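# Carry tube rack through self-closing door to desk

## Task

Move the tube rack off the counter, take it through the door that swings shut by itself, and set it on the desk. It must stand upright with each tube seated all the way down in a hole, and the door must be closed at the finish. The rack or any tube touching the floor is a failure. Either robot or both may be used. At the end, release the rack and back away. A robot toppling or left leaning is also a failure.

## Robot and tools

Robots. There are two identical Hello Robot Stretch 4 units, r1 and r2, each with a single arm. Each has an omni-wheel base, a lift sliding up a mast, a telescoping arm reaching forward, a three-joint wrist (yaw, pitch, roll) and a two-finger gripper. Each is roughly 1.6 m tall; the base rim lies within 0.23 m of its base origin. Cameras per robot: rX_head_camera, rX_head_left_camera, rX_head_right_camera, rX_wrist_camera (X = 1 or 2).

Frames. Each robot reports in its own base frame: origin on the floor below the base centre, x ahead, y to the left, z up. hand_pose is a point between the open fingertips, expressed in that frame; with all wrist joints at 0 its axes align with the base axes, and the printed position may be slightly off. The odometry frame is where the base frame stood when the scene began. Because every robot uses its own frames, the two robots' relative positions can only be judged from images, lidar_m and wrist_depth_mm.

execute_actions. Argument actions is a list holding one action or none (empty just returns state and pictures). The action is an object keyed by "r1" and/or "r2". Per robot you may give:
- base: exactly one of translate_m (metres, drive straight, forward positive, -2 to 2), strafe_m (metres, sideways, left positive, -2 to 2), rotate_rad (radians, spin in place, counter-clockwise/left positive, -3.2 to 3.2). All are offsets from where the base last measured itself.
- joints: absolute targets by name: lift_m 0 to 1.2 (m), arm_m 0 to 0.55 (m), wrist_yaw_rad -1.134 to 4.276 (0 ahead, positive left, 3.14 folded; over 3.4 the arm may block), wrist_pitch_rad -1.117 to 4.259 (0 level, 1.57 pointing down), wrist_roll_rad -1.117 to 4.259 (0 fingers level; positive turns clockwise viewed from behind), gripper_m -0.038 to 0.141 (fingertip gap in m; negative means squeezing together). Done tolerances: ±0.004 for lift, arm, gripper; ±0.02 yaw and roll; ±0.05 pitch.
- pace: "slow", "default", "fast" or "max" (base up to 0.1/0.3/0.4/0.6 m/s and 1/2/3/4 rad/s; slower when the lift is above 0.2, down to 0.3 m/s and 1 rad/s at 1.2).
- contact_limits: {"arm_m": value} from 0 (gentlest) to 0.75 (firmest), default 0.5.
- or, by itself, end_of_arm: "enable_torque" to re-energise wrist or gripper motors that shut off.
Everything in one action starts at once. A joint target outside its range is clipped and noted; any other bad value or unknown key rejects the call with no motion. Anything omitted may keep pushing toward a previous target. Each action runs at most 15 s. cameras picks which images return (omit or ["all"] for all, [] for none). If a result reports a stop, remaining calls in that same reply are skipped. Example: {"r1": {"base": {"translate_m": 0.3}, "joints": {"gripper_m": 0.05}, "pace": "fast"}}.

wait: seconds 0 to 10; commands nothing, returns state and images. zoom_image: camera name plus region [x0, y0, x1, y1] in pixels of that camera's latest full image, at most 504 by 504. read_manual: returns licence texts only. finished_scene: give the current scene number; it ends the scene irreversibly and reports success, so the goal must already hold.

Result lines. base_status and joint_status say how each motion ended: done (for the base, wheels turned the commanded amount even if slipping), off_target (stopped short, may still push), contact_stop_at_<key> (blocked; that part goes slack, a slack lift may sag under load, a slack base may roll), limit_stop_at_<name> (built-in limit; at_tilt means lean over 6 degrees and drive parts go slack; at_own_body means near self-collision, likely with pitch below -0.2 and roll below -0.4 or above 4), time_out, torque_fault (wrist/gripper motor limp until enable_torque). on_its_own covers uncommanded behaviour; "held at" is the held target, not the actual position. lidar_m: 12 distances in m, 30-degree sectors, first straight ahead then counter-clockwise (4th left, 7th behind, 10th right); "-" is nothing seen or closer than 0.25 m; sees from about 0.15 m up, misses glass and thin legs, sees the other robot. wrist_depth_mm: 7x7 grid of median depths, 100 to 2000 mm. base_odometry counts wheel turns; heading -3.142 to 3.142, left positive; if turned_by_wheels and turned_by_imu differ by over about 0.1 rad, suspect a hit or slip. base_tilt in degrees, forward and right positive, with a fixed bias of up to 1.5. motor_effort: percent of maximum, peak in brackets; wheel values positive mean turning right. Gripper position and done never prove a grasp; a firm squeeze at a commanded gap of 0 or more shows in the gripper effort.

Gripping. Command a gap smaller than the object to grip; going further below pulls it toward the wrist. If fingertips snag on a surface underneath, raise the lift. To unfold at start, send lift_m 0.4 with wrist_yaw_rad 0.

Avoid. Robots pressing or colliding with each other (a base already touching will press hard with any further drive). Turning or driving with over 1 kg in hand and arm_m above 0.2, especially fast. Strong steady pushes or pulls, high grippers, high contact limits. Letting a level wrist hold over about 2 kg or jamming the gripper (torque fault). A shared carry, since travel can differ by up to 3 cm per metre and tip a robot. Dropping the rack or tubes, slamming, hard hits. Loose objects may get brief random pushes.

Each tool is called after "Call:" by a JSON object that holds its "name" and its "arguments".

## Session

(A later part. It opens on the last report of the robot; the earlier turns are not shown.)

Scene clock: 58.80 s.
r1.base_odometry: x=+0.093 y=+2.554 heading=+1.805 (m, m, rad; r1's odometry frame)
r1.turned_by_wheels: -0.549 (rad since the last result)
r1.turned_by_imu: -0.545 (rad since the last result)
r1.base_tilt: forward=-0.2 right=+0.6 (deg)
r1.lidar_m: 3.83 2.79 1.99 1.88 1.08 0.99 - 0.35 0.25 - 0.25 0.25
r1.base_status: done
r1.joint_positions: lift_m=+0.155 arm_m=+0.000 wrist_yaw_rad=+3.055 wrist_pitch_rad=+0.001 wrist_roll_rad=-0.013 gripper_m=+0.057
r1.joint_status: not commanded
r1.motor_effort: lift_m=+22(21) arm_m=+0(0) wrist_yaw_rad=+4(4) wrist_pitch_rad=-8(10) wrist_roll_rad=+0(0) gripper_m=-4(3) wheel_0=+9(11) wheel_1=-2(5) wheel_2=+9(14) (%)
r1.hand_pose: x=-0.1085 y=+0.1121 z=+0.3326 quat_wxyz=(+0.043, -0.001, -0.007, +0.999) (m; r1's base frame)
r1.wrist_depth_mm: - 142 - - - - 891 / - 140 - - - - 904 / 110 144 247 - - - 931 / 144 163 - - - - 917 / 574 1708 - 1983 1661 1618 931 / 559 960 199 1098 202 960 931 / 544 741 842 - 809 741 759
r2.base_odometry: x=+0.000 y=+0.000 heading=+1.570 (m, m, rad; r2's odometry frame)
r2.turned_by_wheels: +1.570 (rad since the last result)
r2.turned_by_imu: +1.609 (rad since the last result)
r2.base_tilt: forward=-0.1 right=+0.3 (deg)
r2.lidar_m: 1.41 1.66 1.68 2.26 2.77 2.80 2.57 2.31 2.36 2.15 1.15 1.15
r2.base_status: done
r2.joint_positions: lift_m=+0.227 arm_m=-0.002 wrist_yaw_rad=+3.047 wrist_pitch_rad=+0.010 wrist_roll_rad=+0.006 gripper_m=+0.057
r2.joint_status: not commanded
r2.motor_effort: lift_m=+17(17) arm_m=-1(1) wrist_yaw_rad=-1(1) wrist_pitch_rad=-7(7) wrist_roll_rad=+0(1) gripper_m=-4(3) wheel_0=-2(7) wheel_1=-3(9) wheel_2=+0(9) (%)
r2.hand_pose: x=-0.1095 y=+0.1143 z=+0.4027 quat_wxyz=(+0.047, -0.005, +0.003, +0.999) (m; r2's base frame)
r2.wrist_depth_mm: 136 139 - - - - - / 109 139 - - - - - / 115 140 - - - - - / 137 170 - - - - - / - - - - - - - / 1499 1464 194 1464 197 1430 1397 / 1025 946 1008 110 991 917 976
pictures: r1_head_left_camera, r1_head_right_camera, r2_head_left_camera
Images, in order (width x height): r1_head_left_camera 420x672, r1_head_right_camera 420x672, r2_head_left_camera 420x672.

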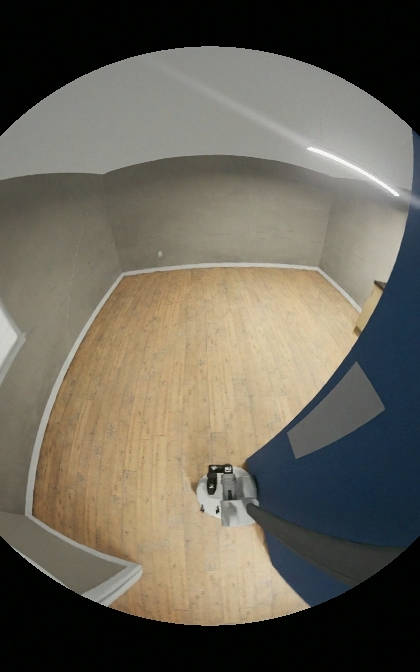

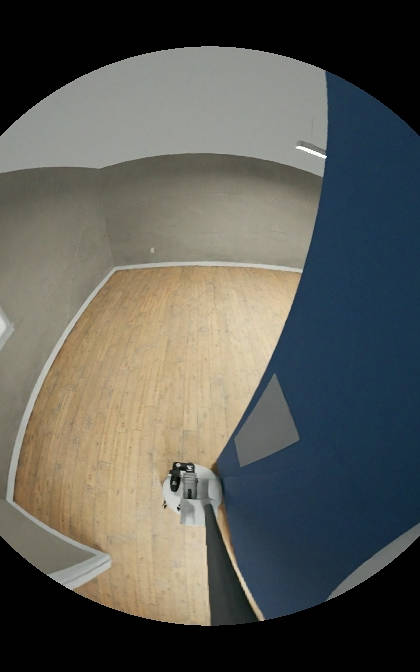

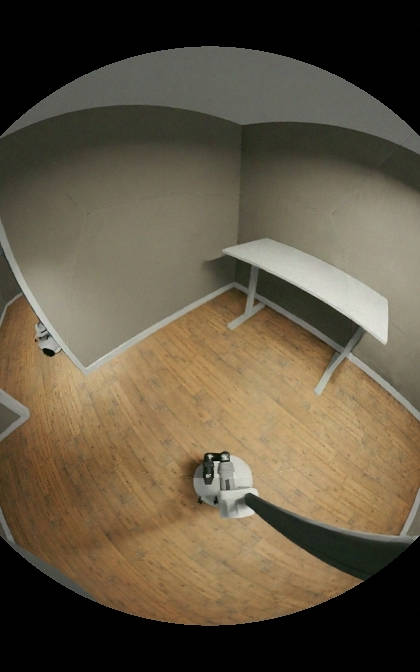

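Call:
{"name": "execute_actions", "arguments": {"actions": [{"r1":{"base":{"strafe_m":-0.2},"pace":"slow"},"r2":{"base":{"rotate_rad":1.2}}}], "cameras": ["r1_head_left_camera","r2_head_left_camera","r2_head_camera"]}}

Scene clock: 64.17 s.
r1.base_odometry: x=+0.271 y=+2.604 heading=+1.766 (m, m, rad; r1's odometry frame)
r1.turned_by_wheels: -0.039 (rad since the last result)
r1.turned_by_imu: -0.041 (rad since the last result)
r1.base_tilt: forward=-0.2 right=+0.6 (deg)
r1.lidar_m: 3.83 3.20 2.21 2.08 1.12 1.15 0.61 0.26 0.25 - 0.25 0.28
r1.base_status: strafe_m contact_stop (by the wheels' count: -0.185 of -0.200)
r1.joint_positions: lift_m=+0.155 arm_m=+0.000 wrist_yaw_rad=+3.055 wrist_pitch_rad=+0.001 wrist_roll_rad=-0.013 gripper_m=+0.057
r1.joint_status: not commanded
r1.on_its_own: the wheels are slack since a contact_stop
r1.motor_effort: lift_m=+21(21) arm_m=+0(0) wrist_yaw_rad=+2(4) wrist_pitch_rad=-6(9) wrist_roll_rad=+0(1) gripper_m=-5(1) wheel_0=+0(24) wheel_1=+0(34) wheel_2=+0(9) (%)
r1.hand_pose: x=-0.1085 y=+0.1121 z=+0.3326 quat_wxyz=(+0.043, -0.001, -0.007, +0.999) (m; r1's base frame)
r1.wrist_depth_mm: - 142 - - - - 960 / - 140 - - - - 991 / 110 144 247 - - - 991 / 144 163 - - - - 1008 / 433 621 - 1983 1708 1808 991 / 430 609 200 1118 200 1042 976 / 424 544 842 - 809 741 759
r2.base_odometry: x=+0.000 y=+0.000 heading=+2.769 (m, m, rad; r2's odometry frame)
r2.turned_by_wheels: +1.200 (rad since the last result)
r2.turned_by_imu: +1.230 (rad since the last result)
r2.base_tilt: forward=-0.2 right=+0.2 (deg)
r2.lidar_m: 1.73 2.37 2.77 2.87 2.39 2.30 2.39 2.04 1.15 1.20 1.72 1.65
r2.base_status: done
r2.joint_positions: lift_m=+0.227 arm_m=-0.002 wrist_yaw_rad=+3.047 wrist_pitch_rad=+0.010 wrist_roll_rad=+0.006 gripper_m=+0.057
r2.joint_status: not commanded
r2.motor_effort: lift_m=+17(17) arm_m=+0(1) wrist_yaw_rad=-4(0) wrist_pitch_rad=-7(7) wrist_roll_rad=-1(0) gripper_m=-7(3) wheel_0=-2(13) wheel_1=-3(9) wheel_2=-1(10) (%)
r2.hand_pose: x=-0.1095 y=+0.1143 z=+0.4027 quat_wxyz=(+0.047, -0.005, +0.003, +0.999) (m; r2's base frame)
r2.wrist_depth_mm: 136 139 - - - - 1983 / 109 139 - - - - - / 114 141 - - - - - / 137 170 - - - - - / - - - - - - - / 1464 1499 195 1430 197 1430 1430 / 1008 946 991 110 1008 917 976
pictures: r1_head_left_camera, r2_head_camera, r2_head_left_camera
Images, in order (width x height): r1_head_left_camera 420x672, r2_head_camera 420x560, r2_head_left_camera 420x672.

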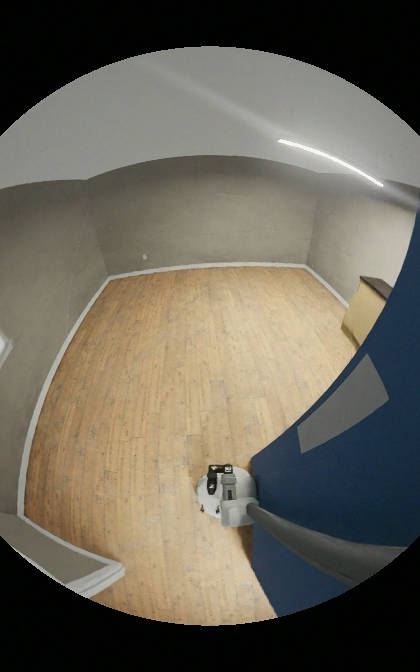

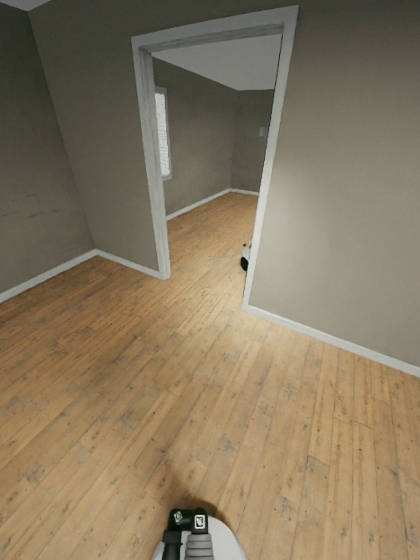

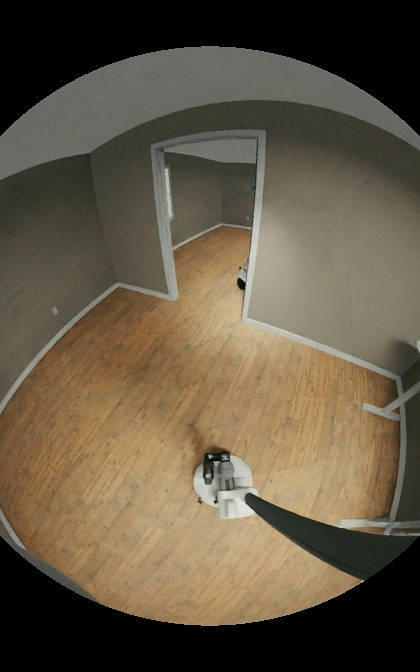

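Call:
{"name": "execute_actions", "arguments": {"actions": [{"r1":{"base":{"strafe_m":-0.004},"pace":"slow"},"r2":{"base":{"translate_m":1.0}}}], "cameras": ["r1_head_left_camera","r2_head_left_camera","r2_head_camera"]}}

Scene clock: 71.83 s.
r1.base_odometry: x=+0.275 y=+2.604 heading=+1.766 (m, m, rad; r1's odometry frame)
r1.turned_by_wheels: +0.000 (rad since the last result)
r1.turned_by_imu: -0.003 (rad since the last result)
r1.base_tilt: forward=-0.1 right=+0.6 (deg)
r1.lidar_m: 3.82 3.20 2.23 2.09 1.14 1.13 0.62 0.26 0.25 - 0.25 0.30
r1.base_status: done
r1.joint_positions: lift_m=+0.155 arm_m=+0.000 wrist_yaw_rad=+3.055 wrist_pitch_rad=+0.001 wrist_roll_rad=-0.013 gripper_m=+0.057
r1.joint_status: not commanded
r1.motor_effort: lift_m=+21(22) arm_m=+0(0) wrist_yaw_rad=+4(4) wrist_pitch_rad=-8(9) wrist_roll_rad=+0(1) gripper_m=-2(5) wheel_0=+5(9) wheel_1=-8(11) wheel_2=+0(5) (%)
r1.hand_pose: x=-0.1085 y=+0.1121 z=+0.3326 quat_wxyz=(+0.043, -0.001, -0.007, +0.999) (m; r1's base frame)
r1.wrist_depth_mm: - 143 - - - - 976 / - 140 - - - - 991 / 110 144 246 - - - 976 / 144 163 1756 - - - 1008 / 430 615 1576 1921 1708 1808 1008 / 427 609 200 1138 200 1042 976 / 421 544 854 - 809 741 768
r2.base_odometry: x=-0.932 y=+0.364 heading=+2.770 (m, m, rad; r2's odometry frame)
r2.turned_by_wheels: +0.001 (rad since the last result)
r2.turned_by_imu: -0.001 (rad since the last result)
r2.base_tilt: forward=-0.2 right=+0.2 (deg)
r2.lidar_m: 3.24 1.30 2.26 2.38 3.24 3.17 3.31 1.76 1.66 1.15 0.84 0.79
r2.base_status: done
r2.joint_positions: lift_m=+0.227 arm_m=-0.002 wrist_yaw_rad=+3.047 wrist_pitch_rad=+0.010 wrist_roll_rad=+0.006 gripper_m=+0.057
r2.joint_status: not commanded
r2.motor_effort: lift_m=+17(17) arm_m=-1(1) wrist_yaw_rad=-1(1) wrist_pitch_rad=-7(7) wrist_roll_rad=-1(0) gripper_m=-4(4) wheel_0=+2(6) wheel_1=+3(7) wheel_2=+2(8) (%)
r2.hand_pose: x=-0.1095 y=+0.1143 z=+0.4027 quat_wxyz=(+0.047, -0.005, +0.003, +0.999) (m; r2's base frame)
r2.wrist_depth_mm: 136 139 - - - - - / 109 139 - - - - - / 115 140 - - - - - / 137 170 - - - - - / - - - - - - - / 1499 1499 195 1464 197 1430 1397 / 1008 946 1008 110 1008 917 976
pictures: r1_head_left_camera, r2_head_camera, r2_head_left_camera
Images, in order (width x height): r1_head_left_camera 420x672, r2_head_camera 420x560, r2_head_left_camera 420x672.

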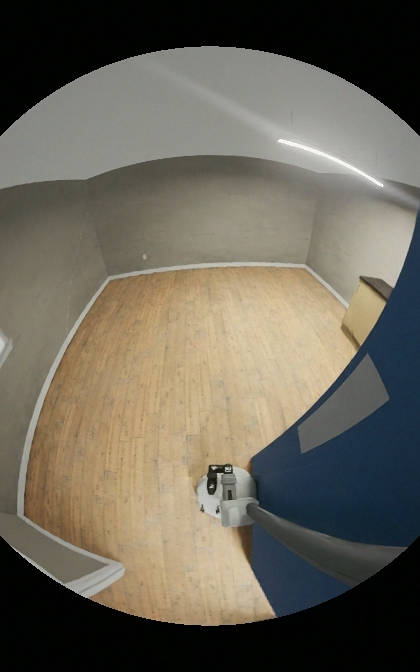

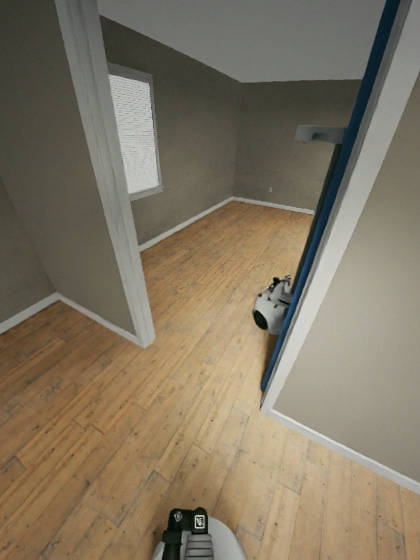

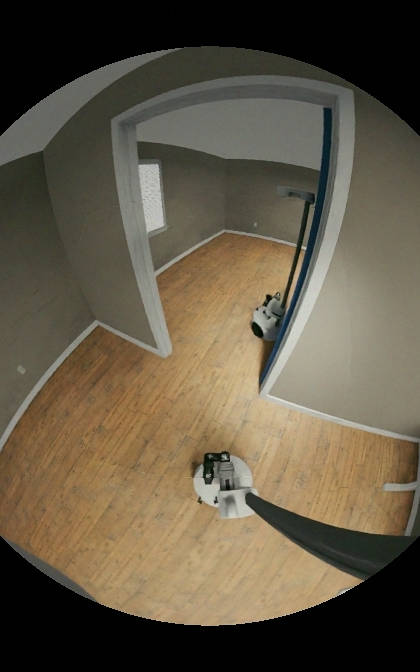

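Call:
{"name": "execute_actions", "arguments": {"actions": [{"r2":{"base":{"strafe_m":0.08}}}], "cameras": []}}

Call:
{"name": "execute_actions", "arguments": {"actions": [{"r2":{"base":{"translate_m":1.1}}}], "cameras": ["r2_head_left_camera","r2_head_right_camera"]}}

Scene clock: 76.33 s.
r1.base_odometry: x=+0.275 y=+2.604 heading=+1.766 (m, m, rad; r1's odometry frame)
r1.turned_by_wheels: +0.000 (rad since the last result)
r1.turned_by_imu: -0.002 (rad since the last result)
r1.base_tilt: forward=-0.2 right=+0.7 (deg)
r1.lidar_m: 3.84 3.21 2.22 2.08 1.14 1.16 0.62 0.28 0.25 - 0.25 0.29
r1.base_status: not commanded
r1.joint_positions: lift_m=+0.155 arm_m=+0.000 wrist_yaw_rad=+3.055 wrist_pitch_rad=+0.001 wrist_roll_rad=-0.013 gripper_m=+0.057
r1.joint_status: not commanded
r1.motor_effort: lift_m=+22(21) arm_m=+0(0) wrist_yaw_rad=+2(1) wrist_pitch_rad=-9(9) wrist_roll_rad=-2(0) gripper_m=-2(4) wheel_0=+5(5) wheel_1=-8(8) wheel_2=+0(0) (%)
r1.hand_pose: x=-0.1085 y=+0.1121 z=+0.3326 quat_wxyz=(+0.043, -0.001, -0.007, +0.999) (m; r1's base frame)
r1.wrist_depth_mm: - 142 - - - - 960 / - 140 - - - - 960 / 110 144 247 - - - 991 / 143 163 1808 - - - 991 / 430 621 1661 1983 1708 1756 1008 / 424 615 199 1098 200 1042 946 / 424 544 842 - 809 741 759
r2.base_odometry: x=-0.961 y=+0.289 heading=+2.770 (m, m, rad; r2's odometry frame)
r2.turned_by_wheels: +0.000 (rad since the last result)
r2.turned_by_imu: +0.002 (rad since the last result)
r2.base_tilt: forward=-0.1 right=+0.3 (deg)
r2.lidar_m: 1.34 1.27 2.21 2.30 3.12 3.14 3.26 1.79 1.74 1.22 0.88 0.83
r2.base_status: done
r2.joint_positions: lift_m=+0.227 arm_m=-0.002 wrist_yaw_rad=+3.047 wrist_pitch_rad=+0.010 wrist_roll_rad=+0.006 gripper_m=+0.057
r2.joint_status: not commanded
r2.motor_effort: lift_m=+17(17) arm_m=-1(1) wrist_yaw_rad=-2(1) wrist_pitch_rad=-7(7) wrist_roll_rad=-1(1) gripper_m=-3(4) wheel_0=+0(9) wheel_1=+1(10) wheel_2=+1(3) (%)
r2.hand_pose: x=-0.1095 y=+0.1143 z=+0.4027 quat_wxyz=(+0.047, -0.005, +0.003, +0.999) (m; r2's base frame)
r2.wrist_depth_mm: 136 139 - - - - - / 109 140 - - - - - / 114 140 - - - - - / 137 170 - - - - - / - - - - - - - / 1464 1464 194 1464 197 1366 1397 / 1008 946 1025 110 991 917 976
pictures: none
No camera images: the call's "cameras" was empty. Leave "cameras" out to get every camera's image.

Scene clock: 81.50 s.
r1.base_odometry: x=+0.275 y=+2.604 heading=+1.766 (m, m, rad; r1's odometry frame)
r1.turned_by_wheels: +0.000 (rad since the last result)
r1.turned_by_imu: -0.002 (rad since the last result)
r1.base_tilt: forward=-0.2 right=+0.6 (deg)
r1.lidar_m: 3.83 3.21 2.24 2.09 1.14 0.67 0.60 0.27 0.25 - 0.25 0.29
r1.base_status: not commanded
r1.joint_positions: lift_m=+0.155 arm_m=+0.000 wrist_yaw_rad=+3.055 wrist_pitch_rad=+0.001 wrist_roll_rad=-0.013 gripper_m=+0.057
r1.joint_status: not commanded
r1.motor_effort: lift_m=+22(22) arm_m=+0(0) wrist_yaw_rad=+3(2) wrist_pitch_rad=-9(6) wrist_roll_rad=+1(1) gripper_m=-7(3) wheel_0=+5(5) wheel_1=-8(8) wheel_2=+0(0) (%)
r1.hand_pose: x=-0.1085 y=+0.1121 z=+0.3326 quat_wxyz=(+0.043, -0.001, -0.007, +0.999) (m; r1's base frame)
r1.wrist_depth_mm: - 142 - - - - 960 / - 140 - - - - 976 / 110 145 247 - 917 831 1008 / 143 163 - - - - 1008 / 433 621 - 1921 854 976 1008 / 427 609 198 1042 200 759 976 / 418 539 842 - 759 732 768
r2.base_odometry: x=-1.986 y=+0.688 heading=+2.770 (m, m, rad; r2's odometry frame)
r2.turned_by_wheels: +0.000 (rad since the last result)
r2.turned_by_imu: -0.002 (rad since the last result)
r2.base_tilt: forward=-0.2 right=+0.4 (deg)
r2.lidar_m: 2.39 1.73 0.39 1.74 2.38 4.10 - 2.44 0.54 0.58 0.69 4.61
r2.base_status: done
r2.joint_positions: lift_m=+0.227 arm_m=-0.002 wrist_yaw_rad=+3.047 wrist_pitch_rad=+0.010 wrist_roll_rad=+0.006 gripper_m=+0.057
r2.joint_status: not commanded
r2.motor_effort: lift_m=+17(17) arm_m=-1(1) wrist_yaw_rad=-1(1) wrist_pitch_rad=-7(7) wrist_roll_rad=+0(1) gripper_m=-4(3) wheel_0=+3(8) wheel_1=+2(8) wheel_2=+0(12) (%)
r2.hand_pose: x=-0.1095 y=+0.1143 z=+0.4027 quat_wxyz=(+0.047, -0.005, +0.003, +0.999) (m; r2's base frame)
r2.wrist_depth_mm: 136 139 - - - - - / 110 140 - - - - - / 115 140 - - - - - / 137 170 - - - - - / - - - - - - - / 1499 1464 195 1430 198 1430 1430 / 1025 946 1008 110 991 917 976
pictures: r2_head_left_camera, r2_head_right_camera
Images, in order (width x height): r2_head_left_camera 420x672, r2_head_right_camera 420x672.

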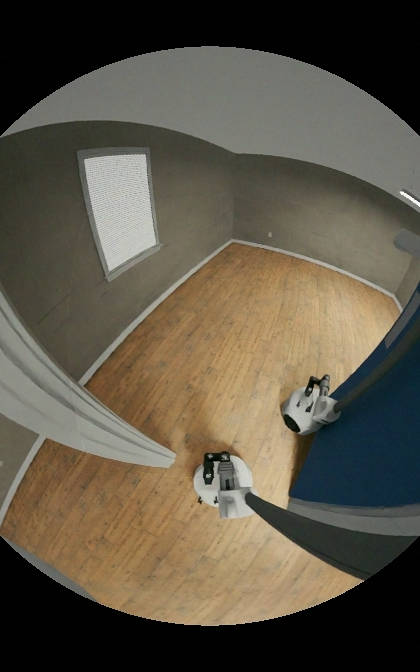

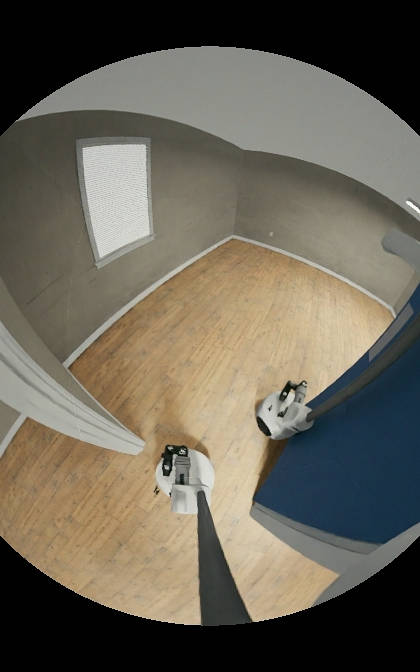

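Call:
{"name": "execute_actions", "arguments": {"actions": [{"r2":{"base":{"translate_m":0.25}}}], "cameras": ["r2_head_camera"]}}

Scene clock: 86.07 s.
r1.base_odometry: x=+0.275 y=+2.604 heading=+1.766 (m, m, rad; r1's odometry frame)
r1.turned_by_wheels: +0.000 (rad since the last result)
r1.turned_by_imu: -0.002 (rad since the last result)
r1.base_tilt: forward=-0.2 right=+0.6 (deg)
r1.lidar_m: 3.83 3.19 2.23 2.08 0.60 0.60 0.61 0.25 0.25 - 0.25 0.27
r1.base_status: not commanded
r1.joint_positions: lift_m=+0.155 arm_m=+0.000 wrist_yaw_rad=+3.055 wrist_pitch_rad=+0.001 wrist_roll_rad=-0.013 gripper_m=+0.057
r1.joint_status: not commanded
r1.motor_effort: lift_m=+21(22) arm_m=+0(0) wrist_yaw_rad=+4(4) wrist_pitch_rad=-7(8) wrist_roll_rad=-1(0) gripper_m=-2(0) wheel_0=+5(5) wheel_1=-8(8) wheel_2=+0(0) (%)
r1.hand_pose: x=-0.1085 y=+0.1121 z=+0.3326 quat_wxyz=(+0.043, -0.001, -0.007, +0.999) (m; r1's base frame)
r1.wrist_depth_mm: - 142 - - - - 946 / - 140 - - - 732 946 / 111 144 246 - - 715 699 / 144 163 - - - - 1008 / 436 621 - 1921 1499 741 788 / 430 603 200 1118 200 580 554 / 421 539 831 - 759 574 549
r2.base_odometry: x=-2.218 y=+0.779 heading=+2.771 (m, m, rad; r2's odometry frame)
r2.turned_by_wheels: +0.000 (rad since the last result)
r2.turned_by_imu: +0.001 (rad since the last result)
r2.base_tilt: forward=-0.2 right=+0.4 (deg)
r2.lidar_m: 2.18 1.61 0.82 0.33 0.40 4.31 - 0.73 0.69 0.60 0.59 4.40
r2.base_status: done
r2.joint_positions: lift_m=+0.227 arm_m=-0.002 wrist_yaw_rad=+3.047 wrist_pitch_rad=+0.010 wrist_roll_rad=+0.006 gripper_m=+0.057
r2.joint_status: not commanded
r2.motor_effort: lift_m=+17(17) arm_m=-1(1) wrist_yaw_rad=-2(1) wrist_pitch_rad=-7(7) wrist_roll_rad=-1(1) gripper_m=-2(5) wheel_0=+1(10) wheel_1=+3(7) wheel_2=+0(10) (%)
r2.hand_pose: x=-0.1095 y=+0.1143 z=+0.4027 quat_wxyz=(+0.047, -0.005, +0.003, +0.999) (m; r2's base frame)
r2.wrist_depth_mm: 136 139 - - - - - / 109 140 - - - - - / 114 140 - - - - - / 137 171 - - - - - / - - - - - - - / 1464 1464 195 1464 198 1464 1430 / 991 960 1008 110 991 917 976
pictures: r2_head_camera
Images, in order (width x height): r2_head_camera 420x560.

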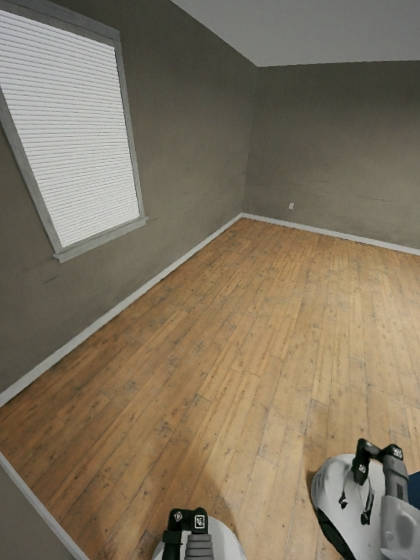

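Call:
{"name": "execute_actions", "arguments": {"actions": [{"r2":{"base":{"translate_m":1.3}}}], "cameras": []}}

Call:
{"name": "execute_actions", "arguments": {"actions": [{"r2":{"base":{"rotate_rad":-1.5},"joints":{"lift_m":0.85,"wrist_yaw_rad":0,"gripper_m":0.141}}}], "cameras": ["r2_head_camera","r2_head_left_camera"]}}

Scene clock: 94.10 s.
r1.base_odometry: x=+0.275 y=+2.604 heading=+1.766 (m, m, rad; r1's odometry frame)
r1.turned_by_wheels: +0.000 (rad since the last result)
r1.turned_by_imu: -0.003 (rad since the last result)
r1.base_tilt: forward=-0.1 right=+0.6 (deg)
r1.lidar_m: 3.83 3.19 1.11 1.23 1.11 1.14 0.59 0.25 0.25 - 0.25 0.30
r1.base_status: not commanded
r1.joint_positions: lift_m=+0.155 arm_m=+0.000 wrist_yaw_rad=+3.055 wrist_pitch_rad=+0.001 wrist_roll_rad=-0.013 gripper_m=+0.057
r1.joint_status: not commanded
r1.motor_effort: lift_m=+22(21) arm_m=+0(0) wrist_yaw_rad=+3(1) wrist_pitch_rad=-7(7) wrist_roll_rad=-1(0) gripper_m=-2(5) wheel_0=+5(5) wheel_1=-8(8) wheel_2=+0(0) (%)
r1.hand_pose: x=-0.1085 y=+0.1121 z=+0.3326 quat_wxyz=(+0.043, -0.001, -0.007, +0.999) (m; r1's base frame)
r1.wrist_depth_mm: - 142 - - - - 976 / - 140 - - - - 991 / 110 144 247 - - - 991 / 143 163 - - - - 991 / 433 634 - - 1708 1808 991 / 427 609 200 1138 199 1025 960 / 421 549 842 - 831 741 768
r2.base_odometry: x=-3.430 y=+1.250 heading=+2.771 (m, m, rad; r2's odometry frame)
r2.turned_by_wheels: +0.000 (rad since the last result)
r2.turned_by_imu: -0.001 (rad since the last result)
r2.base_tilt: forward=-0.3 right=+0.4 (deg)
r2.lidar_m: 1.34 0.92 0.86 0.89 1.29 1.30 1.34 1.11 1.47 3.29 3.42 3.26
r2.base_status: done
r2.joint_positions: lift_m=+0.227 arm_m=-0.002 wrist_yaw_rad=+3.047 wrist_pitch_rad=+0.010 wrist_roll_rad=+0.006 gripper_m=+0.057
r2.joint_status: not commanded
r2.motor_effort: lift_m=+17(17) arm_m=-1(1) wrist_yaw_rad=-2(0) wrist_pitch_rad=-7(7) wrist_roll_rad=+0(1) gripper_m=-2(0) wheel_0=+0(8) wheel_1=+4(7) wheel_2=+0(12) (%)
r2.hand_pose: x=-0.1095 y=+0.1143 z=+0.4027 quat_wxyz=(+0.047, -0.005, +0.003, +0.999) (m; r2's base frame)
r2.wrist_depth_mm: 136 139 - - 1366 1255 1182 / 109 139 - - 1336 1281 1138 / 114 140 - - 1366 1255 1182 / 137 170 - - 1366 1281 1182 / 1430 1808 - - 1336 1308 1182 / 1138 1464 194 1464 198 1255 1160 / 1008 960 1008 110 991 917 991
pictures: none
No camera images: the call's "cameras" was empty. Leave "cameras" out to get every camera's image.

Scene clock: 97.47 s.
r1.base_odometry: x=+0.275 y=+2.604 heading=+1.766 (m, m, rad; r1's odometry frame)
r1.turned_by_wheels: +0.000 (rad since the last result)
r1.turned_by_imu: -0.001 (rad since the last result)
r1.base_tilt: forward=-0.1 right=+0.6 (deg)
r1.lidar_m: 3.82 3.19 0.98 1.21 1.13 1.15 0.59 0.26 0.25 - 0.25 0.29
r1.base_status: not commanded
r1.joint_positions: lift_m=+0.155 arm_m=+0.000 wrist_yaw_rad=+3.055 wrist_pitch_rad=+0.001 wrist_roll_rad=-0.013 gripper_m=+0.057
r1.joint_status: not commanded
r1.motor_effort: lift_m=+21(22) arm_m=+0(0) wrist_yaw_rad=+3(4) wrist_pitch_rad=-8(8) wrist_roll_rad=-1(1) gripper_m=-4(4) wheel_0=+5(5) wheel_1=-8(8) wheel_2=+0(1) (%)
r1.hand_pose: x=-0.1085 y=+0.1121 z=+0.3326 quat_wxyz=(+0.043, -0.001, -0.007, +0.999) (m; r1's base frame)
r1.wrist_depth_mm: - 142 - - - - 960 / - 139 - - - - 976 / 110 144 245 - - - 991 / 143 163 - - - - 991 / 433 627 - 1921 1661 1863 1025 / 427 609 200 1118 200 1042 960 / 421 544 842 - 820 732 768
r2.base_odometry: x=-3.430 y=+1.250 heading=+1.271 (m, m, rad; r2's odometry frame)
r2.turned_by_wheels: -1.500 (rad since the last result)
r2.turned_by_imu: -1.534 (rad since the last result)
r2.base_tilt: forward=-0.1 right=+0.3 (deg)
r2.lidar_m: 3.34 3.38 3.07 1.24 0.90 0.88 0.93 1.34 1.32 1.78 1.11 1.49
r2.base_status: done
r2.joint_positions: lift_m=+0.850 arm_m=-0.002 wrist_yaw_rad=+0.001 wrist_pitch_rad=+0.010 wrist_roll_rad=+0.006 gripper_m=+0.141
r2.joint_status: all done
r2.motor_effort: lift_m=+23(24) arm_m=-1(1) wrist_yaw_rad=-3(7) wrist_pitch_rad=-7(7) wrist_roll_rad=-1(0) gripper_m=+2(0) wheel_0=+0(9) wheel_1=+4(10) wheel_2=-1(8) (%)
r2.hand_pose: x=+0.4579 y=-0.0873 z=+1.0250 quat_wxyz=(+1.000, +0.003, +0.005, +0.000) (m; r2's base frame)
r2.wrist_depth_mm: - - - - - - - / - - - - - - - / - - - - - - - / - - - - - - - / - - - - - - - / - 202 - - - - - / - - - 110 - - -
pictures: r2_head_camera, r2_head_left_camera
Images, in order (width x height): r2_head_camera 420x560, r2_head_left_camera 420x672.

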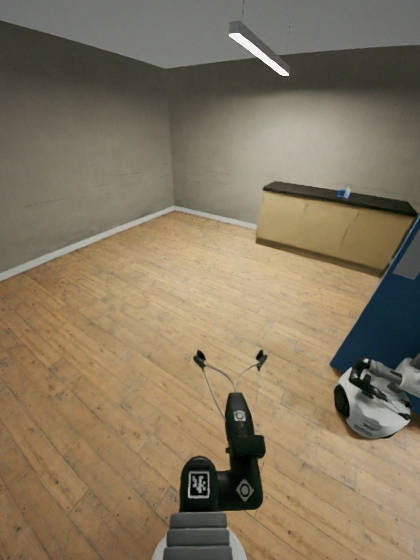

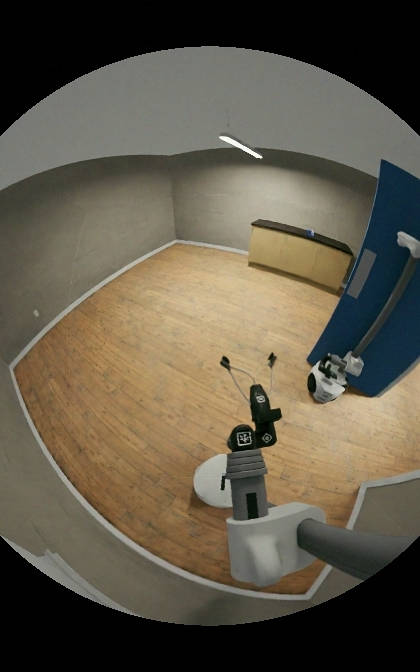

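Call:
{"name": "execute_actions", "arguments": {"actions": [{"r2":{"base":{"translate_m":0.9}}}], "cameras": []}}

Call:
{"name": "execute_actions", "arguments": {"actions": [{"r2":{"base":{"rotate_rad":-0.53}}}], "cameras": ["r2_head_camera"]}}

Call:
{"name": "execute_actions", "arguments": {"actions": [{"r2":{"base":{"translate_m":1.2}}}], "cameras": ["r2_head_camera"]}}

Scene clock: 106.27 s.
r1.base_odometry: x=+0.275 y=+2.604 heading=+1.766 (m, m, rad; r1's odometry frame)
r1.turned_by_wheels: +0.000 (rad since the last result)
r1.turned_by_imu: -0.003 (rad since the last result)
r1.base_tilt: forward=-0.2 right=+0.7 (deg)
r1.lidar_m: 1.06 0.93 2.21 2.07 1.14 1.13 0.59 0.25 0.25 - 0.25 0.29
r1.base_status: not commanded
r1.joint_positions: lift_m=+0.155 arm_m=+0.000 wrist_yaw_rad=+3.055 wrist_pitch_rad=+0.001 wrist_roll_rad=-0.013 gripper_m=+0.057
r1.joint_status: not commanded
r1.motor_effort: lift_m=+22(22) arm_m=+0(0) wrist_yaw_rad=+2(3) wrist_pitch_rad=-9(9) wrist_roll_rad=+0(2) gripper_m=-2(6) wheel_0=+5(5) wheel_1=-8(8) wheel_2=+0(1) (%)
r1.hand_pose: x=-0.1085 y=+0.1121 z=+0.3326 quat_wxyz=(+0.043, -0.001, -0.007, +0.999) (m; r1's base frame)
r1.wrist_depth_mm: - 142 - - - - 976 / - 140 - - - - 976 / 110 144 248 - - - 976 / 144 163 - - - - 991 / 433 621 - 1921 1618 1863 1008 / 424 609 200 1098 201 1042 960 / 418 544 831 - 809 741 759
r2.base_odometry: x=-3.165 y=+2.110 heading=+1.272 (m, m, rad; r2's odometry frame)
r2.turned_by_wheels: +0.000 (rad since the last result)
r2.turned_by_imu: +0.000 (rad since the last result)
r2.base_tilt: forward=-0.3 right=+0.2 (deg)
r2.lidar_m: 3.22 2.84 2.78 2.27 1.71 1.63 1.74 1.86 0.98 0.89 2.49 2.39
r2.base_status: done
r2.joint_positions: lift_m=+0.850 arm_m=-0.002 wrist_yaw_rad=+0.000 wrist_pitch_rad=+0.010 wrist_roll_rad=+0.006 gripper_m=+0.141
r2.joint_status: not commanded
r2.motor_effort: lift_m=+23(23) arm_m=-1(1) wrist_yaw_rad=-3(3) wrist_pitch_rad=-7(7) wrist_roll_rad=+0(1) gripper_m=+2(0) wheel_0=+3(8) wheel_1=+2(7) wheel_2=+0(10) (%)
r2.hand_pose: x=+0.4579 y=-0.0873 z=+1.0250 quat_wxyz=(+1.000, +0.003, +0.005, +0.000) (m; r2's base frame)
r2.wrist_depth_mm: - - - - - - - / - - - - - - - / - - - - - - - / - - - - - - - / - - - - - 1921 1863 / - 201 - - - 1983 1863 / - - - 110 - - 1808
pictures: none
No camera images: the call's "cameras" was empty. Leave "cameras" out to get every camera's image.

Scene clock: 107.57 s.
r1.base_odometry: x=+0.275 y=+2.604 heading=+1.766 (m, m, rad; r1's odometry frame)
r1.turned_by_wheels: +0.000 (rad since the last result)
r1.turned_by_imu: -0.001 (rad since the last result)
r1.base_tilt: forward=-0.1 right=+0.6 (deg)
r1.lidar_m: 0.87 0.92 2.22 2.08 1.14 1.14 0.61 0.26 0.25 - 0.25 0.29
r1.base_status: not commanded
r1.joint_positions: lift_m=+0.155 arm_m=+0.000 wrist_yaw_rad=+3.055 wrist_pitch_rad=+0.001 wrist_roll_rad=-0.013 gripper_m=+0.057
r1.joint_status: not commanded
r1.motor_effort: lift_m=+22(22) arm_m=+0(0) wrist_yaw_rad=+3(3) wrist_pitch_rad=-8(8) wrist_roll_rad=+0(1) gripper_m=-4(4) wheel_0=+5(5) wheel_1=-8(8) wheel_2=+0(0) (%)
r1.hand_pose: x=-0.1085 y=+0.1121 z=+0.3326 quat_wxyz=(+0.043, -0.001, -0.007, +0.999) (m; r1's base frame)
r1.wrist_depth_mm: - 142 - - - - 960 / - 140 - - - - 991 / 111 144 248 - - - 976 / 144 163 - - - - 991 / 433 621 - 1863 1661 1808 991 / 424 603 199 1098 200 1025 976 / 415 535 842 - 820 741 768
r2.base_odometry: x=-3.165 y=+2.110 heading=+0.742 (m, m, rad; r2's odometry frame)
r2.turned_by_wheels: -0.530 (rad since the last result)
r2.turned_by_imu: -0.542 (rad since the last result)
r2.base_tilt: forward=-0.3 right=+0.3 (deg)
r2.lidar_m: 2.38 3.23 2.87 2.77 2.30 1.71 1.67 1.72 1.86 0.96 0.92 2.48
r2.base_status: done
r2.joint_positions: lift_m=+0.850 arm_m=-0.002 wrist_yaw_rad=+0.000 wrist_pitch_rad=+0.010 wrist_roll_rad=+0.006 gripper_m=+0.141
r2.joint_status: not commanded
r2.motor_effort: lift_m=+23(23) arm_m=-1(1) wrist_yaw_rad=-2(4) wrist_pitch_rad=-8(7) wrist_roll_rad=-1(1) gripper_m=+0(1) wheel_0=+3(4) wheel_1=+3(8) wheel_2=+0(8) (%)
r2.hand_pose: x=+0.4579 y=-0.0874 z=+1.0250 quat_wxyz=(+1.000, +0.003, +0.005, +0.000) (m; r2's base frame)
r2.wrist_depth_mm: - - - - - - - / - - - - - - - / - - - - - - - / - - - - - - - / - - - - - - - / - 201 - - - - - / - - - 110 - - -
pictures: r2_head_camera
Images, in order (width x height): r2_head_camera 420x560.

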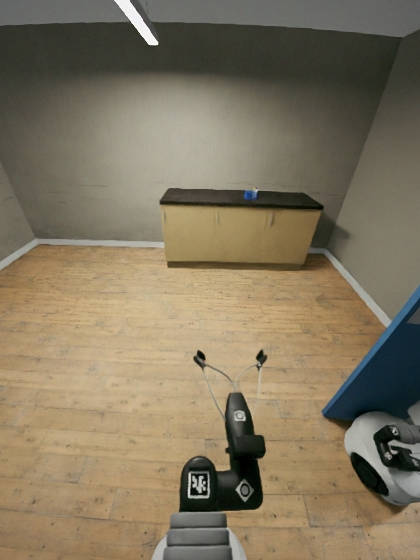

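Scene clock: 113.03 s.
r1.base_odometry: x=+0.275 y=+2.604 heading=+1.766 (m, m, rad; r1's odometry frame)
r1.turned_by_wheels: +0.000 (rad since the last result)
r1.turned_by_imu: -0.002 (rad since the last result)
r1.base_tilt: forward=-0.2 right=+0.6 (deg)
r1.lidar_m: 3.82 3.20 2.21 2.09 1.14 1.14 0.59 0.25 0.25 - 0.25 0.29
r1.base_status: not commanded
r1.joint_positions: lift_m=+0.155 arm_m=+0.000 wrist_yaw_rad=+3.055 wrist_pitch_rad=+0.001 wrist_roll_rad=-0.013 gripper_m=+0.057
r1.joint_status: not commanded
r1.motor_effort: lift_m=+21(21) arm_m=+0(0) wrist_yaw_rad=+3(3) wrist_pitch_rad=-10(7) wrist_roll_rad=+0(1) gripper_m=-4(5) wheel_0=+5(5) wheel_1=-8(8) wheel_2=+0(0) (%)
r1.hand_pose: x=-0.1085 y=+0.1121 z=+0.3326 quat_wxyz=(+0.043, -0.001, -0.007, +0.999) (m; r1's base frame)
r1.wrist_depth_mm: - 142 - - - - 960 / - 140 - - - - 991 / 110 144 247 - - - 976 / 144 163 - - - - 991 / 433 615 - 1983 1756 1808 1008 / 427 609 200 1118 201 1060 946 / 421 544 854 - 820 750 768
r2.base_odometry: x=-2.280 y=+2.921 heading=+0.742 (m, m, rad; r2's odometry frame)
r2.turned_by_wheels: +0.000 (rad since the last result)
r2.turned_by_imu: -0.002 (rad since the last result)
r2.base_tilt: forward=-0.2 right=+0.3 (deg)
r2.lidar_m: 1.18 1.24 2.70 2.74 2.87 2.97 2.89 2.57 0.96 1.84 1.71 1.23
r2.base_status: done
r2.joint_positions: lift_m=+0.850 arm_m=-0.002 wrist_yaw_rad=+0.000 wrist_pitch_rad=+0.010 wrist_roll_rad=+0.006 gripper_m=+0.141
r2.joint_status: not commanded
r2.motor_effort: lift_m=+22(23) arm_m=-1(1) wrist_yaw_rad=-3(1) wrist_pitch_rad=-8(7) wrist_roll_rad=+0(0) gripper_m=+2(2) wheel_0=+2(3) wheel_1=+3(9) wheel_2=+0(8) (%)
r2.hand_pose: x=+0.4579 y=-0.0874 z=+1.0250 quat_wxyz=(+1.000, +0.003, +0.005, +0.000) (m; r2's base frame)
r2.wrist_depth_mm: 1661 1618 1618 1576 1576 1618 1576 / 1661 1618 1708 1576 1576 1618 1537 / 1661 1708 1661 1537 1618 1618 1576 / 1661 1618 1661 1661 1618 1618 1576 / 1708 991 1008 991 1008 960 1008 / 1808 202 1008 1008 1008 1008 1008 / 1708 1025 1042 110 1008 1008 991
pictures: r2_head_camera
Images, in order (width x height): r2_head_camera 420x560.

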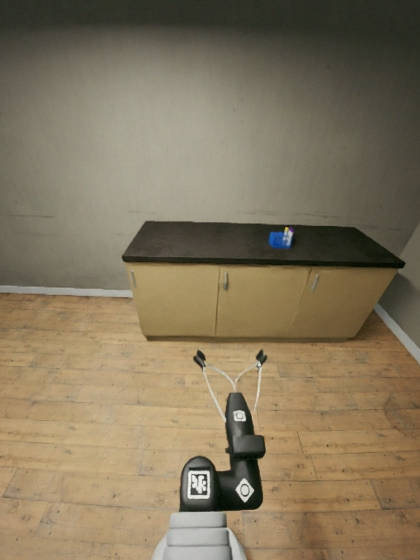

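Call:
{"name": "execute_actions", "arguments": {"actions": [{"r2":{"base":{"strafe_m":-0.41}}}], "cameras": []}}

Call:
{"name": "execute_actions", "arguments": {"actions": [{"r2":{"base":{"translate_m":0.65}}}], "cameras": ["r2_head_camera","r2_wrist_camera"]}}

Scene clock: 117.13 s.
r1.base_odometry: x=+0.275 y=+2.604 heading=+1.766 (m, m, rad; r1's odometry frame)
r1.turned_by_wheels: +0.000 (rad since the last result)
r1.turned_by_imu: -0.002 (rad since the last result)
r1.base_tilt: forward=-0.2 right=+0.7 (deg)
r1.lidar_m: 3.83 3.20 2.22 2.08 1.13 1.14 0.60 0.25 0.25 - 0.25 0.27
r1.base_status: not commanded
r1.joint_positions: lift_m=+0.155 arm_m=+0.000 wrist_yaw_rad=+3.055 wrist_pitch_rad=+0.001 wrist_roll_rad=-0.013 gripper_m=+0.057
r1.joint_status: not commanded
r1.motor_effort: lift_m=+21(22) arm_m=+0(0) wrist_yaw_rad=+2(2) wrist_pitch_rad=-9(8) wrist_roll_rad=+0(1) gripper_m=-5(2) wheel_0=+5(5) wheel_1=-8(8) wheel_2=-1(1) (%)
r1.hand_pose: x=-0.1085 y=+0.1121 z=+0.3326 quat_wxyz=(+0.043, -0.001, -0.007, +0.999) (m; r1's base frame)
r1.wrist_depth_mm: - 142 - - - - 976 / - 140 - - - - 976 / 110 145 247 - - - 976 / 143 163 - - - - 991 / 433 621 - 1921 1661 1808 1008 / 427 609 200 1118 200 1042 946 / 424 539 854 - 809 732 768
r2.base_odometry: x=-2.003 y=+2.619 heading=+0.742 (m, m, rad; r2's odometry frame)
r2.turned_by_wheels: +0.000 (rad since the last result)
r2.turned_by_imu: +0.001 (rad since the last result)
r2.base_tilt: forward=-0.2 right=+0.3 (deg)
r2.lidar_m: 1.18 1.24 2.70 3.15 3.31 2.94 2.88 0.63 0.66 1.41 1.50 1.23
r2.base_status: done
r2.joint_positions: lift_m=+0.850 arm_m=-0.002 wrist_yaw_rad=+0.000 wrist_pitch_rad=+0.010 wrist_roll_rad=+0.006 gripper_m=+0.141
r2.joint_status: not commanded
r2.motor_effort: lift_m=+21(22) arm_m=-1(1) wrist_yaw_rad=-2(2) wrist_pitch_rad=-7(8) wrist_roll_rad=-1(1) gripper_m=+1(2) wheel_0=+0(12) wheel_1=-2(11) wheel_2=-2(1) (%)
r2.hand_pose: x=+0.4579 y=-0.0874 z=+1.0251 quat_wxyz=(+1.000, +0.003, +0.005, +0.000) (m; r2's base frame)
r2.wrist_depth_mm: 1618 1661 1576 1576 1576 1537 1576 / 1661 1661 1576 1576 1576 1576 1576 / 1661 1618 1618 1661 1618 1618 1576 / 1708 1618 1618 1576 1576 1576 1576 / 1008 1008 991 1008 991 991 1008 / 1025 201 1008 1008 991 991 991 / 1008 1025 1008 110 1008 1008 991
pictures: none
No camera images: the call's "cameras" was empty. Leave "cameras" out to get every camera's image.

Scene clock: 120.77 s.
r1.base_odometry: x=+0.275 y=+2.604 heading=+1.766 (m, m, rad; r1's odometry frame)
r1.turned_by_wheels: +0.000 (rad since the last result)
r1.turned_by_imu: -0.001 (rad since the last result)
r1.base_tilt: forward=-0.2 right=+0.7 (deg)
r1.lidar_m: 3.84 3.21 2.20 2.07 1.14 1.14 0.61 0.27 0.25 - 0.25 0.30
r1.base_status: not commanded
r1.joint_positions: lift_m=+0.155 arm_m=+0.000 wrist_yaw_rad=+3.055 wrist_pitch_rad=+0.001 wrist_roll_rad=-0.013 gripper_m=+0.057
r1.joint_status: not commanded
r1.motor_effort: lift_m=+22(22) arm_m=+0(0) wrist_yaw_rad=+4(4) wrist_pitch_rad=-8(8) wrist_roll_rad=+1(1) gripper_m=-2(3) wheel_0=+5(5) wheel_1=-8(8) wheel_2=+0(0) (%)
r1.hand_pose: x=-0.1085 y=+0.1121 z=+0.3326 quat_wxyz=(+0.043, -0.001, -0.007, +0.999) (m; r1's base frame)
r1.wrist_depth_mm: - 142 - - - - 976 / - 140 - - - - 1008 / 110 144 247 - - - 1008 / 143 163 - - - - 991 / 430 621 - 1921 1661 1808 1008 / 427 603 200 1118 201 1060 976 / 418 549 842 - 820 741 759
r2.base_odometry: x=-1.524 y=+3.058 heading=+0.742 (m, m, rad; r2's odometry frame)
r2.turned_by_wheels: +0.000 (rad since the last result)
r2.turned_by_imu: -0.001 (rad since the last result)
r2.base_tilt: forward=-0.3 right=+0.4 (deg)
r2.lidar_m: 0.53 0.56 0.78 3.13 3.29 3.65 3.60 1.21 1.48 1.44 0.78 0.56
r2.base_status: done
r2.joint_positions: lift_m=+0.850 arm_m=-0.002 wrist_yaw_rad=+0.000 wrist_pitch_rad=+0.010 wrist_roll_rad=+0.006 gripper_m=+0.141
r2.joint_status: not commanded
r2.motor_effort: lift_m=+21(21) arm_m=-1(1) wrist_yaw_rad=-1(0) wrist_pitch_rad=-7(8) wrist_roll_rad=+0(1) gripper_m=+4(2) wheel_0=+1(8) wheel_1=+2(7) wheel_2=+0(9) (%)
r2.hand_pose: x=+0.4579 y=-0.0874 z=+1.0251 quat_wxyz=(+1.000, +0.003, +0.005, +0.000) (m; r2's base frame)
r2.wrist_depth_mm: 991 960 960 960 976 960 946 / 976 976 976 976 946 960 931 / 991 991 991 991 960 960 946 / 991 991 976 991 976 960 976 / 976 976 991 842 809 991 891 / 544 202 462 508 449 442 517 / 373 351 373 110 366 362 359
pictures: r2_head_camera, r2_wrist_camera
Images, in order (width x height): r2_head_camera 420x560, r2_wrist_camera 616x392.

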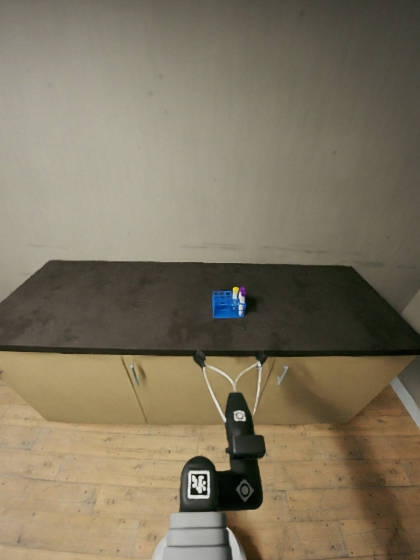

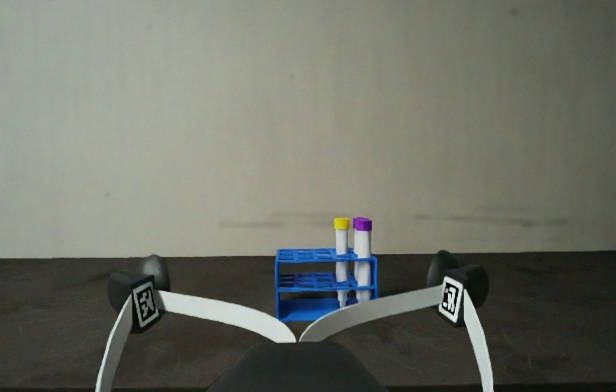

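Call:
{"name": "execute_actions", "arguments": {"actions": [{"r2":{"base":{"strafe_m":-0.043},"joints":{"lift_m":0.80},"pace":"slow"}}], "cameras": ["r2_wrist_camera"]}}

Scene clock: 123.70 s.
r1.base_odometry: x=+0.275 y=+2.604 heading=+1.766 (m, m, rad; r1's odometry frame)
r1.turned_by_wheels: +0.000 (rad since the last result)
r1.turned_by_imu: -0.001 (rad since the last result)
r1.base_tilt: forward=-0.2 right=+0.7 (deg)
r1.lidar_m: 3.83 3.20 2.21 2.09 1.14 1.16 0.61 0.26 0.25 - 0.25 0.30
r1.base_status: not commanded
r1.joint_positions: lift_m=+0.155 arm_m=+0.000 wrist_yaw_rad=+3.055 wrist_pitch_rad=+0.001 wrist_roll_rad=-0.013 gripper_m=+0.057
r1.joint_status: not commanded
r1.motor_effort: lift_m=+22(22) arm_m=+0(0) wrist_yaw_rad=+4(3) wrist_pitch_rad=-8(8) wrist_roll_rad=+0(0) gripper_m=-1(2) wheel_0=+5(5) wheel_1=-8(8) wheel_2=+0(0) (%)
r1.hand_pose: x=-0.1085 y=+0.1121 z=+0.3326 quat_wxyz=(+0.043, -0.001, -0.007, +0.999) (m; r1's base frame)
r1.wrist_depth_mm: - 143 - - - - 976 / - 140 - - - - 991 / 111 144 247 - - - 991 / 143 163 - - - - 991 / 433 621 - 1983 1661 1808 976 / 427 603 199 1138 200 1060 960 / 421 549 854 - 809 750 750
r2.base_odometry: x=-1.495 y=+3.027 heading=+0.742 (m, m, rad; r2's odometry frame)
r2.turned_by_wheels: +0.000 (rad since the last result)
r2.turned_by_imu: +0.001 (rad since the last result)
r2.base_tilt: forward=-0.2 right=+0.3 (deg)
r2.lidar_m: 0.52 0.56 0.78 3.18 3.34 3.66 3.62 1.18 1.45 1.38 0.77 0.56
r2.base_status: done
r2.joint_positions: lift_m=+0.800 arm_m=-0.002 wrist_yaw_rad=+0.000 wrist_pitch_rad=+0.010 wrist_roll_rad=+0.006 gripper_m=+0.141
r2.joint_status: all done
r2.motor_effort: lift_m=+13(20) arm_m=-1(1) wrist_yaw_rad=+0(1) wrist_pitch_rad=-7(7) wrist_roll_rad=+0(1) gripper_m=+2(2) wheel_0=+3(7) wheel_1=-5(9) wheel_2=+0(0) (%)
r2.hand_pose: x=+0.4579 y=-0.0874 z=+0.9758 quat_wxyz=(+1.000, +0.003, +0.005, +0.000) (m; r2's base frame)
r2.wrist_depth_mm: 976 960 960 960 960 946 960 / 991 976 976 976 960 960 946 / 1008 976 976 976 976 960 931 / 991 991 991 976 960 976 946 / 715 715 609 559 676 661 640 / 389 201 327 382 324 324 366 / 329 327 325 110 324 325 325
pictures: r2_wrist_camera
Images, in order (width x height): r2_wrist_camera 616x392.

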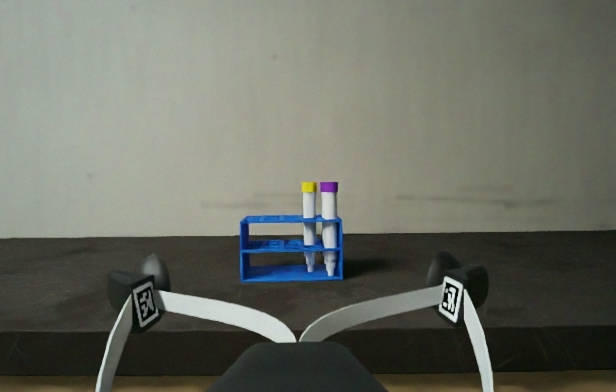

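Call:
{"name": "execute_actions", "arguments": {"actions": [{"r2":{"joints":{"lift_m":0.782,"arm_m":0.2},"pace":"slow"}}], "cameras": ["r2_wrist_camera"]}}

Scene clock: 128.27 s.
r1.base_odometry: x=+0.275 y=+2.604 heading=+1.766 (m, m, rad; r1's odometry frame)
r1.turned_by_wheels: +0.000 (rad since the last result)
r1.turned_by_imu: -0.002 (rad since the last result)
r1.base_tilt: forward=-0.2 right=+0.6 (deg)
r1.lidar_m: 3.84 3.20 2.23 2.08 1.13 1.17 0.60 0.25 0.25 - 0.25 0.28
r1.base_status: not commanded
r1.joint_positions: lift_m=+0.155 arm_m=+0.000 wrist_yaw_rad=+3.055 wrist_pitch_rad=+0.001 wrist_roll_rad=-0.013 gripper_m=+0.057
r1.joint_status: not commanded
r1.motor_effort: lift_m=+22(22) arm_m=+0(0) wrist_yaw_rad=+4(4) wrist_pitch_rad=-8(9) wrist_roll_rad=+1(1) gripper_m=-2(5) wheel_0=+5(5) wheel_1=-8(8) wheel_2=+0(0) (%)
r1.hand_pose: x=-0.1085 y=+0.1121 z=+0.3326 quat_wxyz=(+0.043, -0.001, -0.007, +0.999) (m; r1's base frame)
r1.wrist_depth_mm: - 143 - - - - 976 / - 140 - - - - 976 / 110 145 246 - - - 991 / 144 163 - - - - 991 / 430 621 - 1983 1756 1756 1008 / 424 609 200 1118 201 1042 976 / 421 549 866 - 809 741 759
r2.base_odometry: x=-1.495 y=+3.027 heading=+0.742 (m, m, rad; r2's odometry frame)
r2.turned_by_wheels: +0.000 (rad since the last result)
r2.turned_by_imu: +0.002 (rad since the last result)
r2.base_tilt: forward=-0.1 right=+0.2 (deg)
r2.lidar_m: 0.54 0.57 0.81 3.18 3.34 3.66 3.59 1.17 1.44 1.39 0.79 0.56
r2.base_status: not commanded
r2.joint_positions: lift_m=+0.782 arm_m=+0.199 wrist_yaw_rad=+0.000 wrist_pitch_rad=+0.010 wrist_roll_rad=+0.006 gripper_m=+0.141
r2.joint_status: all done
r2.motor_effort: lift_m=+13(13) arm_m=+4(2) wrist_yaw_rad=-2(1) wrist_pitch_rad=-7(7) wrist_roll_rad=+0(0) gripper_m=+3(1) wheel_0=+3(3) wheel_1=-5(4) wheel_2=+0(0) (%)
r2.hand_pose: x=+0.6587 y=-0.0874 z=+0.9578 quat_wxyz=(+1.000, +0.003, +0.005, +0.000) (m; r2's base frame)
r2.wrist_depth_mm: 788 778 768 768 759 741 750 / 778 768 778 759 759 750 750 / 788 788 778 768 759 750 750 / 788 788 778 315 778 750 759 / 603 591 359 320 564 554 544 / 329 201 274 309 270 267 309 / 224 211 224 110 220 216 215
pictures: r2_wrist_camera
Images, in order (width x height): r2_wrist_camera 616x392.

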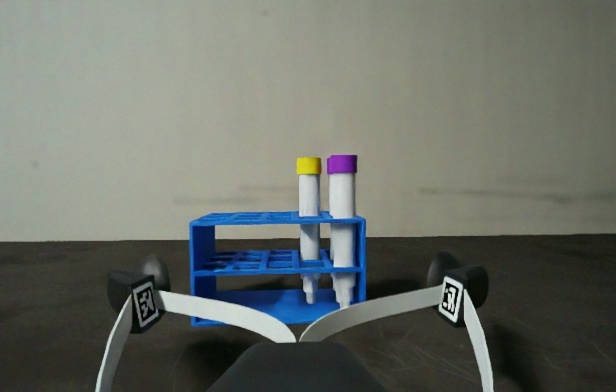

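Call:
{"name": "execute_actions", "arguments": {"actions": [{"r2":{"base":{"strafe_m":0.013},"joints":{"arm_m":0.285},"pace":"slow"}}], "cameras": ["r2_wrist_camera","r2_head_camera"]}}

Scene clock: 131.60 s.
r1.base_odometry: x=+0.275 y=+2.604 heading=+1.766 (m, m, rad; r1's odometry frame)
r1.turned_by_wheels: +0.000 (rad since the last result)
r1.turned_by_imu: -0.001 (rad since the last result)
r1.base_tilt: forward=-0.2 right=+0.6 (deg)
r1.lidar_m: 3.82 3.21 2.24 2.08 1.13 1.14 0.61 0.25 0.25 - 0.25 0.29
r1.base_status: not commanded
r1.joint_positions: lift_m=+0.155 arm_m=+0.000 wrist_yaw_rad=+3.055 wrist_pitch_rad=+0.001 wrist_roll_rad=-0.013 gripper_m=+0.057
r1.joint_status: not commanded
r1.motor_effort: lift_m=+22(21) arm_m=+0(0) wrist_yaw_rad=+4(2) wrist_pitch_rad=-7(7) wrist_roll_rad=+0(0) gripper_m=-4(2) wheel_0=+5(5) wheel_1=-8(8) wheel_2=-1(0) (%)
r1.hand_pose: x=-0.1085 y=+0.1121 z=+0.3326 quat_wxyz=(+0.043, -0.001, -0.007, +0.999) (m; r1's base frame)
r1.wrist_depth_mm: - 142 - - - - 960 / - 140 - - - - 976 / 110 144 246 - - - 976 / 143 163 - - - - 991 / 433 621 - - 1661 1808 1008 / 430 609 200 1118 200 1042 960 / 418 544 842 - 809 741 759
r2.base_odometry: x=-1.504 y=+3.036 heading=+0.742 (m, m, rad; r2's odometry frame)
r2.turned_by_wheels: +0.000 (rad since the last result)
r2.turned_by_imu: +0.001 (rad since the last result)
r2.base_tilt: forward=-0.2 right=+0.3 (deg)
r2.lidar_m: 0.54 0.56 0.76 3.16 3.31 3.66 3.61 1.20 1.47 1.41 0.77 0.56
r2.base_status: done
r2.joint_positions: lift_m=+0.782 arm_m=+0.284 wrist_yaw_rad=-0.001 wrist_pitch_rad=+0.008 wrist_roll_rad=+0.006 gripper_m=+0.141
r2.joint_status: all done
r2.motor_effort: lift_m=+13(13) arm_m=+4(7) wrist_yaw_rad=-1(0) wrist_pitch_rad=-2(8) wrist_roll_rad=+0(1) gripper_m=+0(0) wheel_0=-3(6) wheel_1=+2(7) wheel_2=-1(2) (%)
r2.hand_pose: x=+0.7436 y=-0.0876 z=+0.9583 quat_wxyz=(+1.000, +0.003, +0.004, +0.000) (m; r2's base frame)
r2.wrist_depth_mm: 691 691 683 683 683 668 676 / 699 699 683 691 683 668 668 / 707 699 699 691 683 676 668 / 699 691 699 691 237 676 683 / 621 615 249 241 209 569 559 / 334 196 221 222 206 270 314 / 228 213 220 110 212 220 219
pictures: r2_head_camera, r2_wrist_camera
Images, in order (width x height): r2_head_camera 420x560, r2_wrist_camera 616x392.

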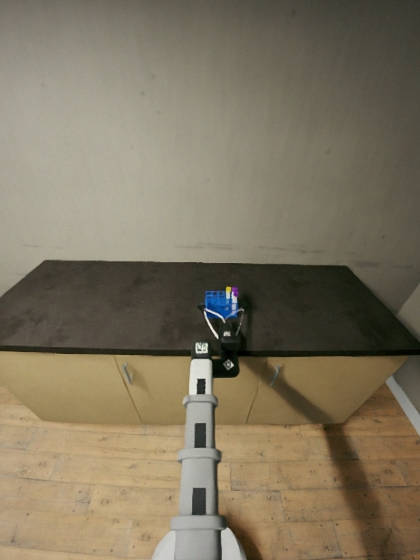

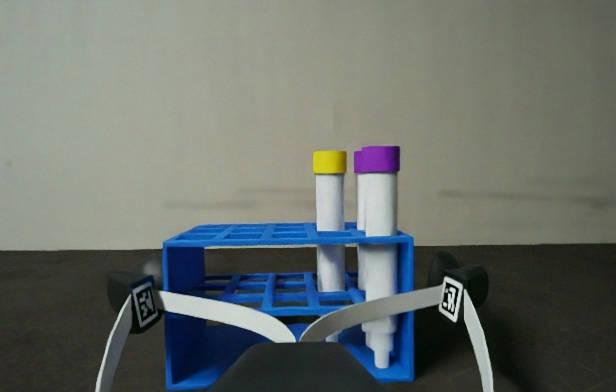

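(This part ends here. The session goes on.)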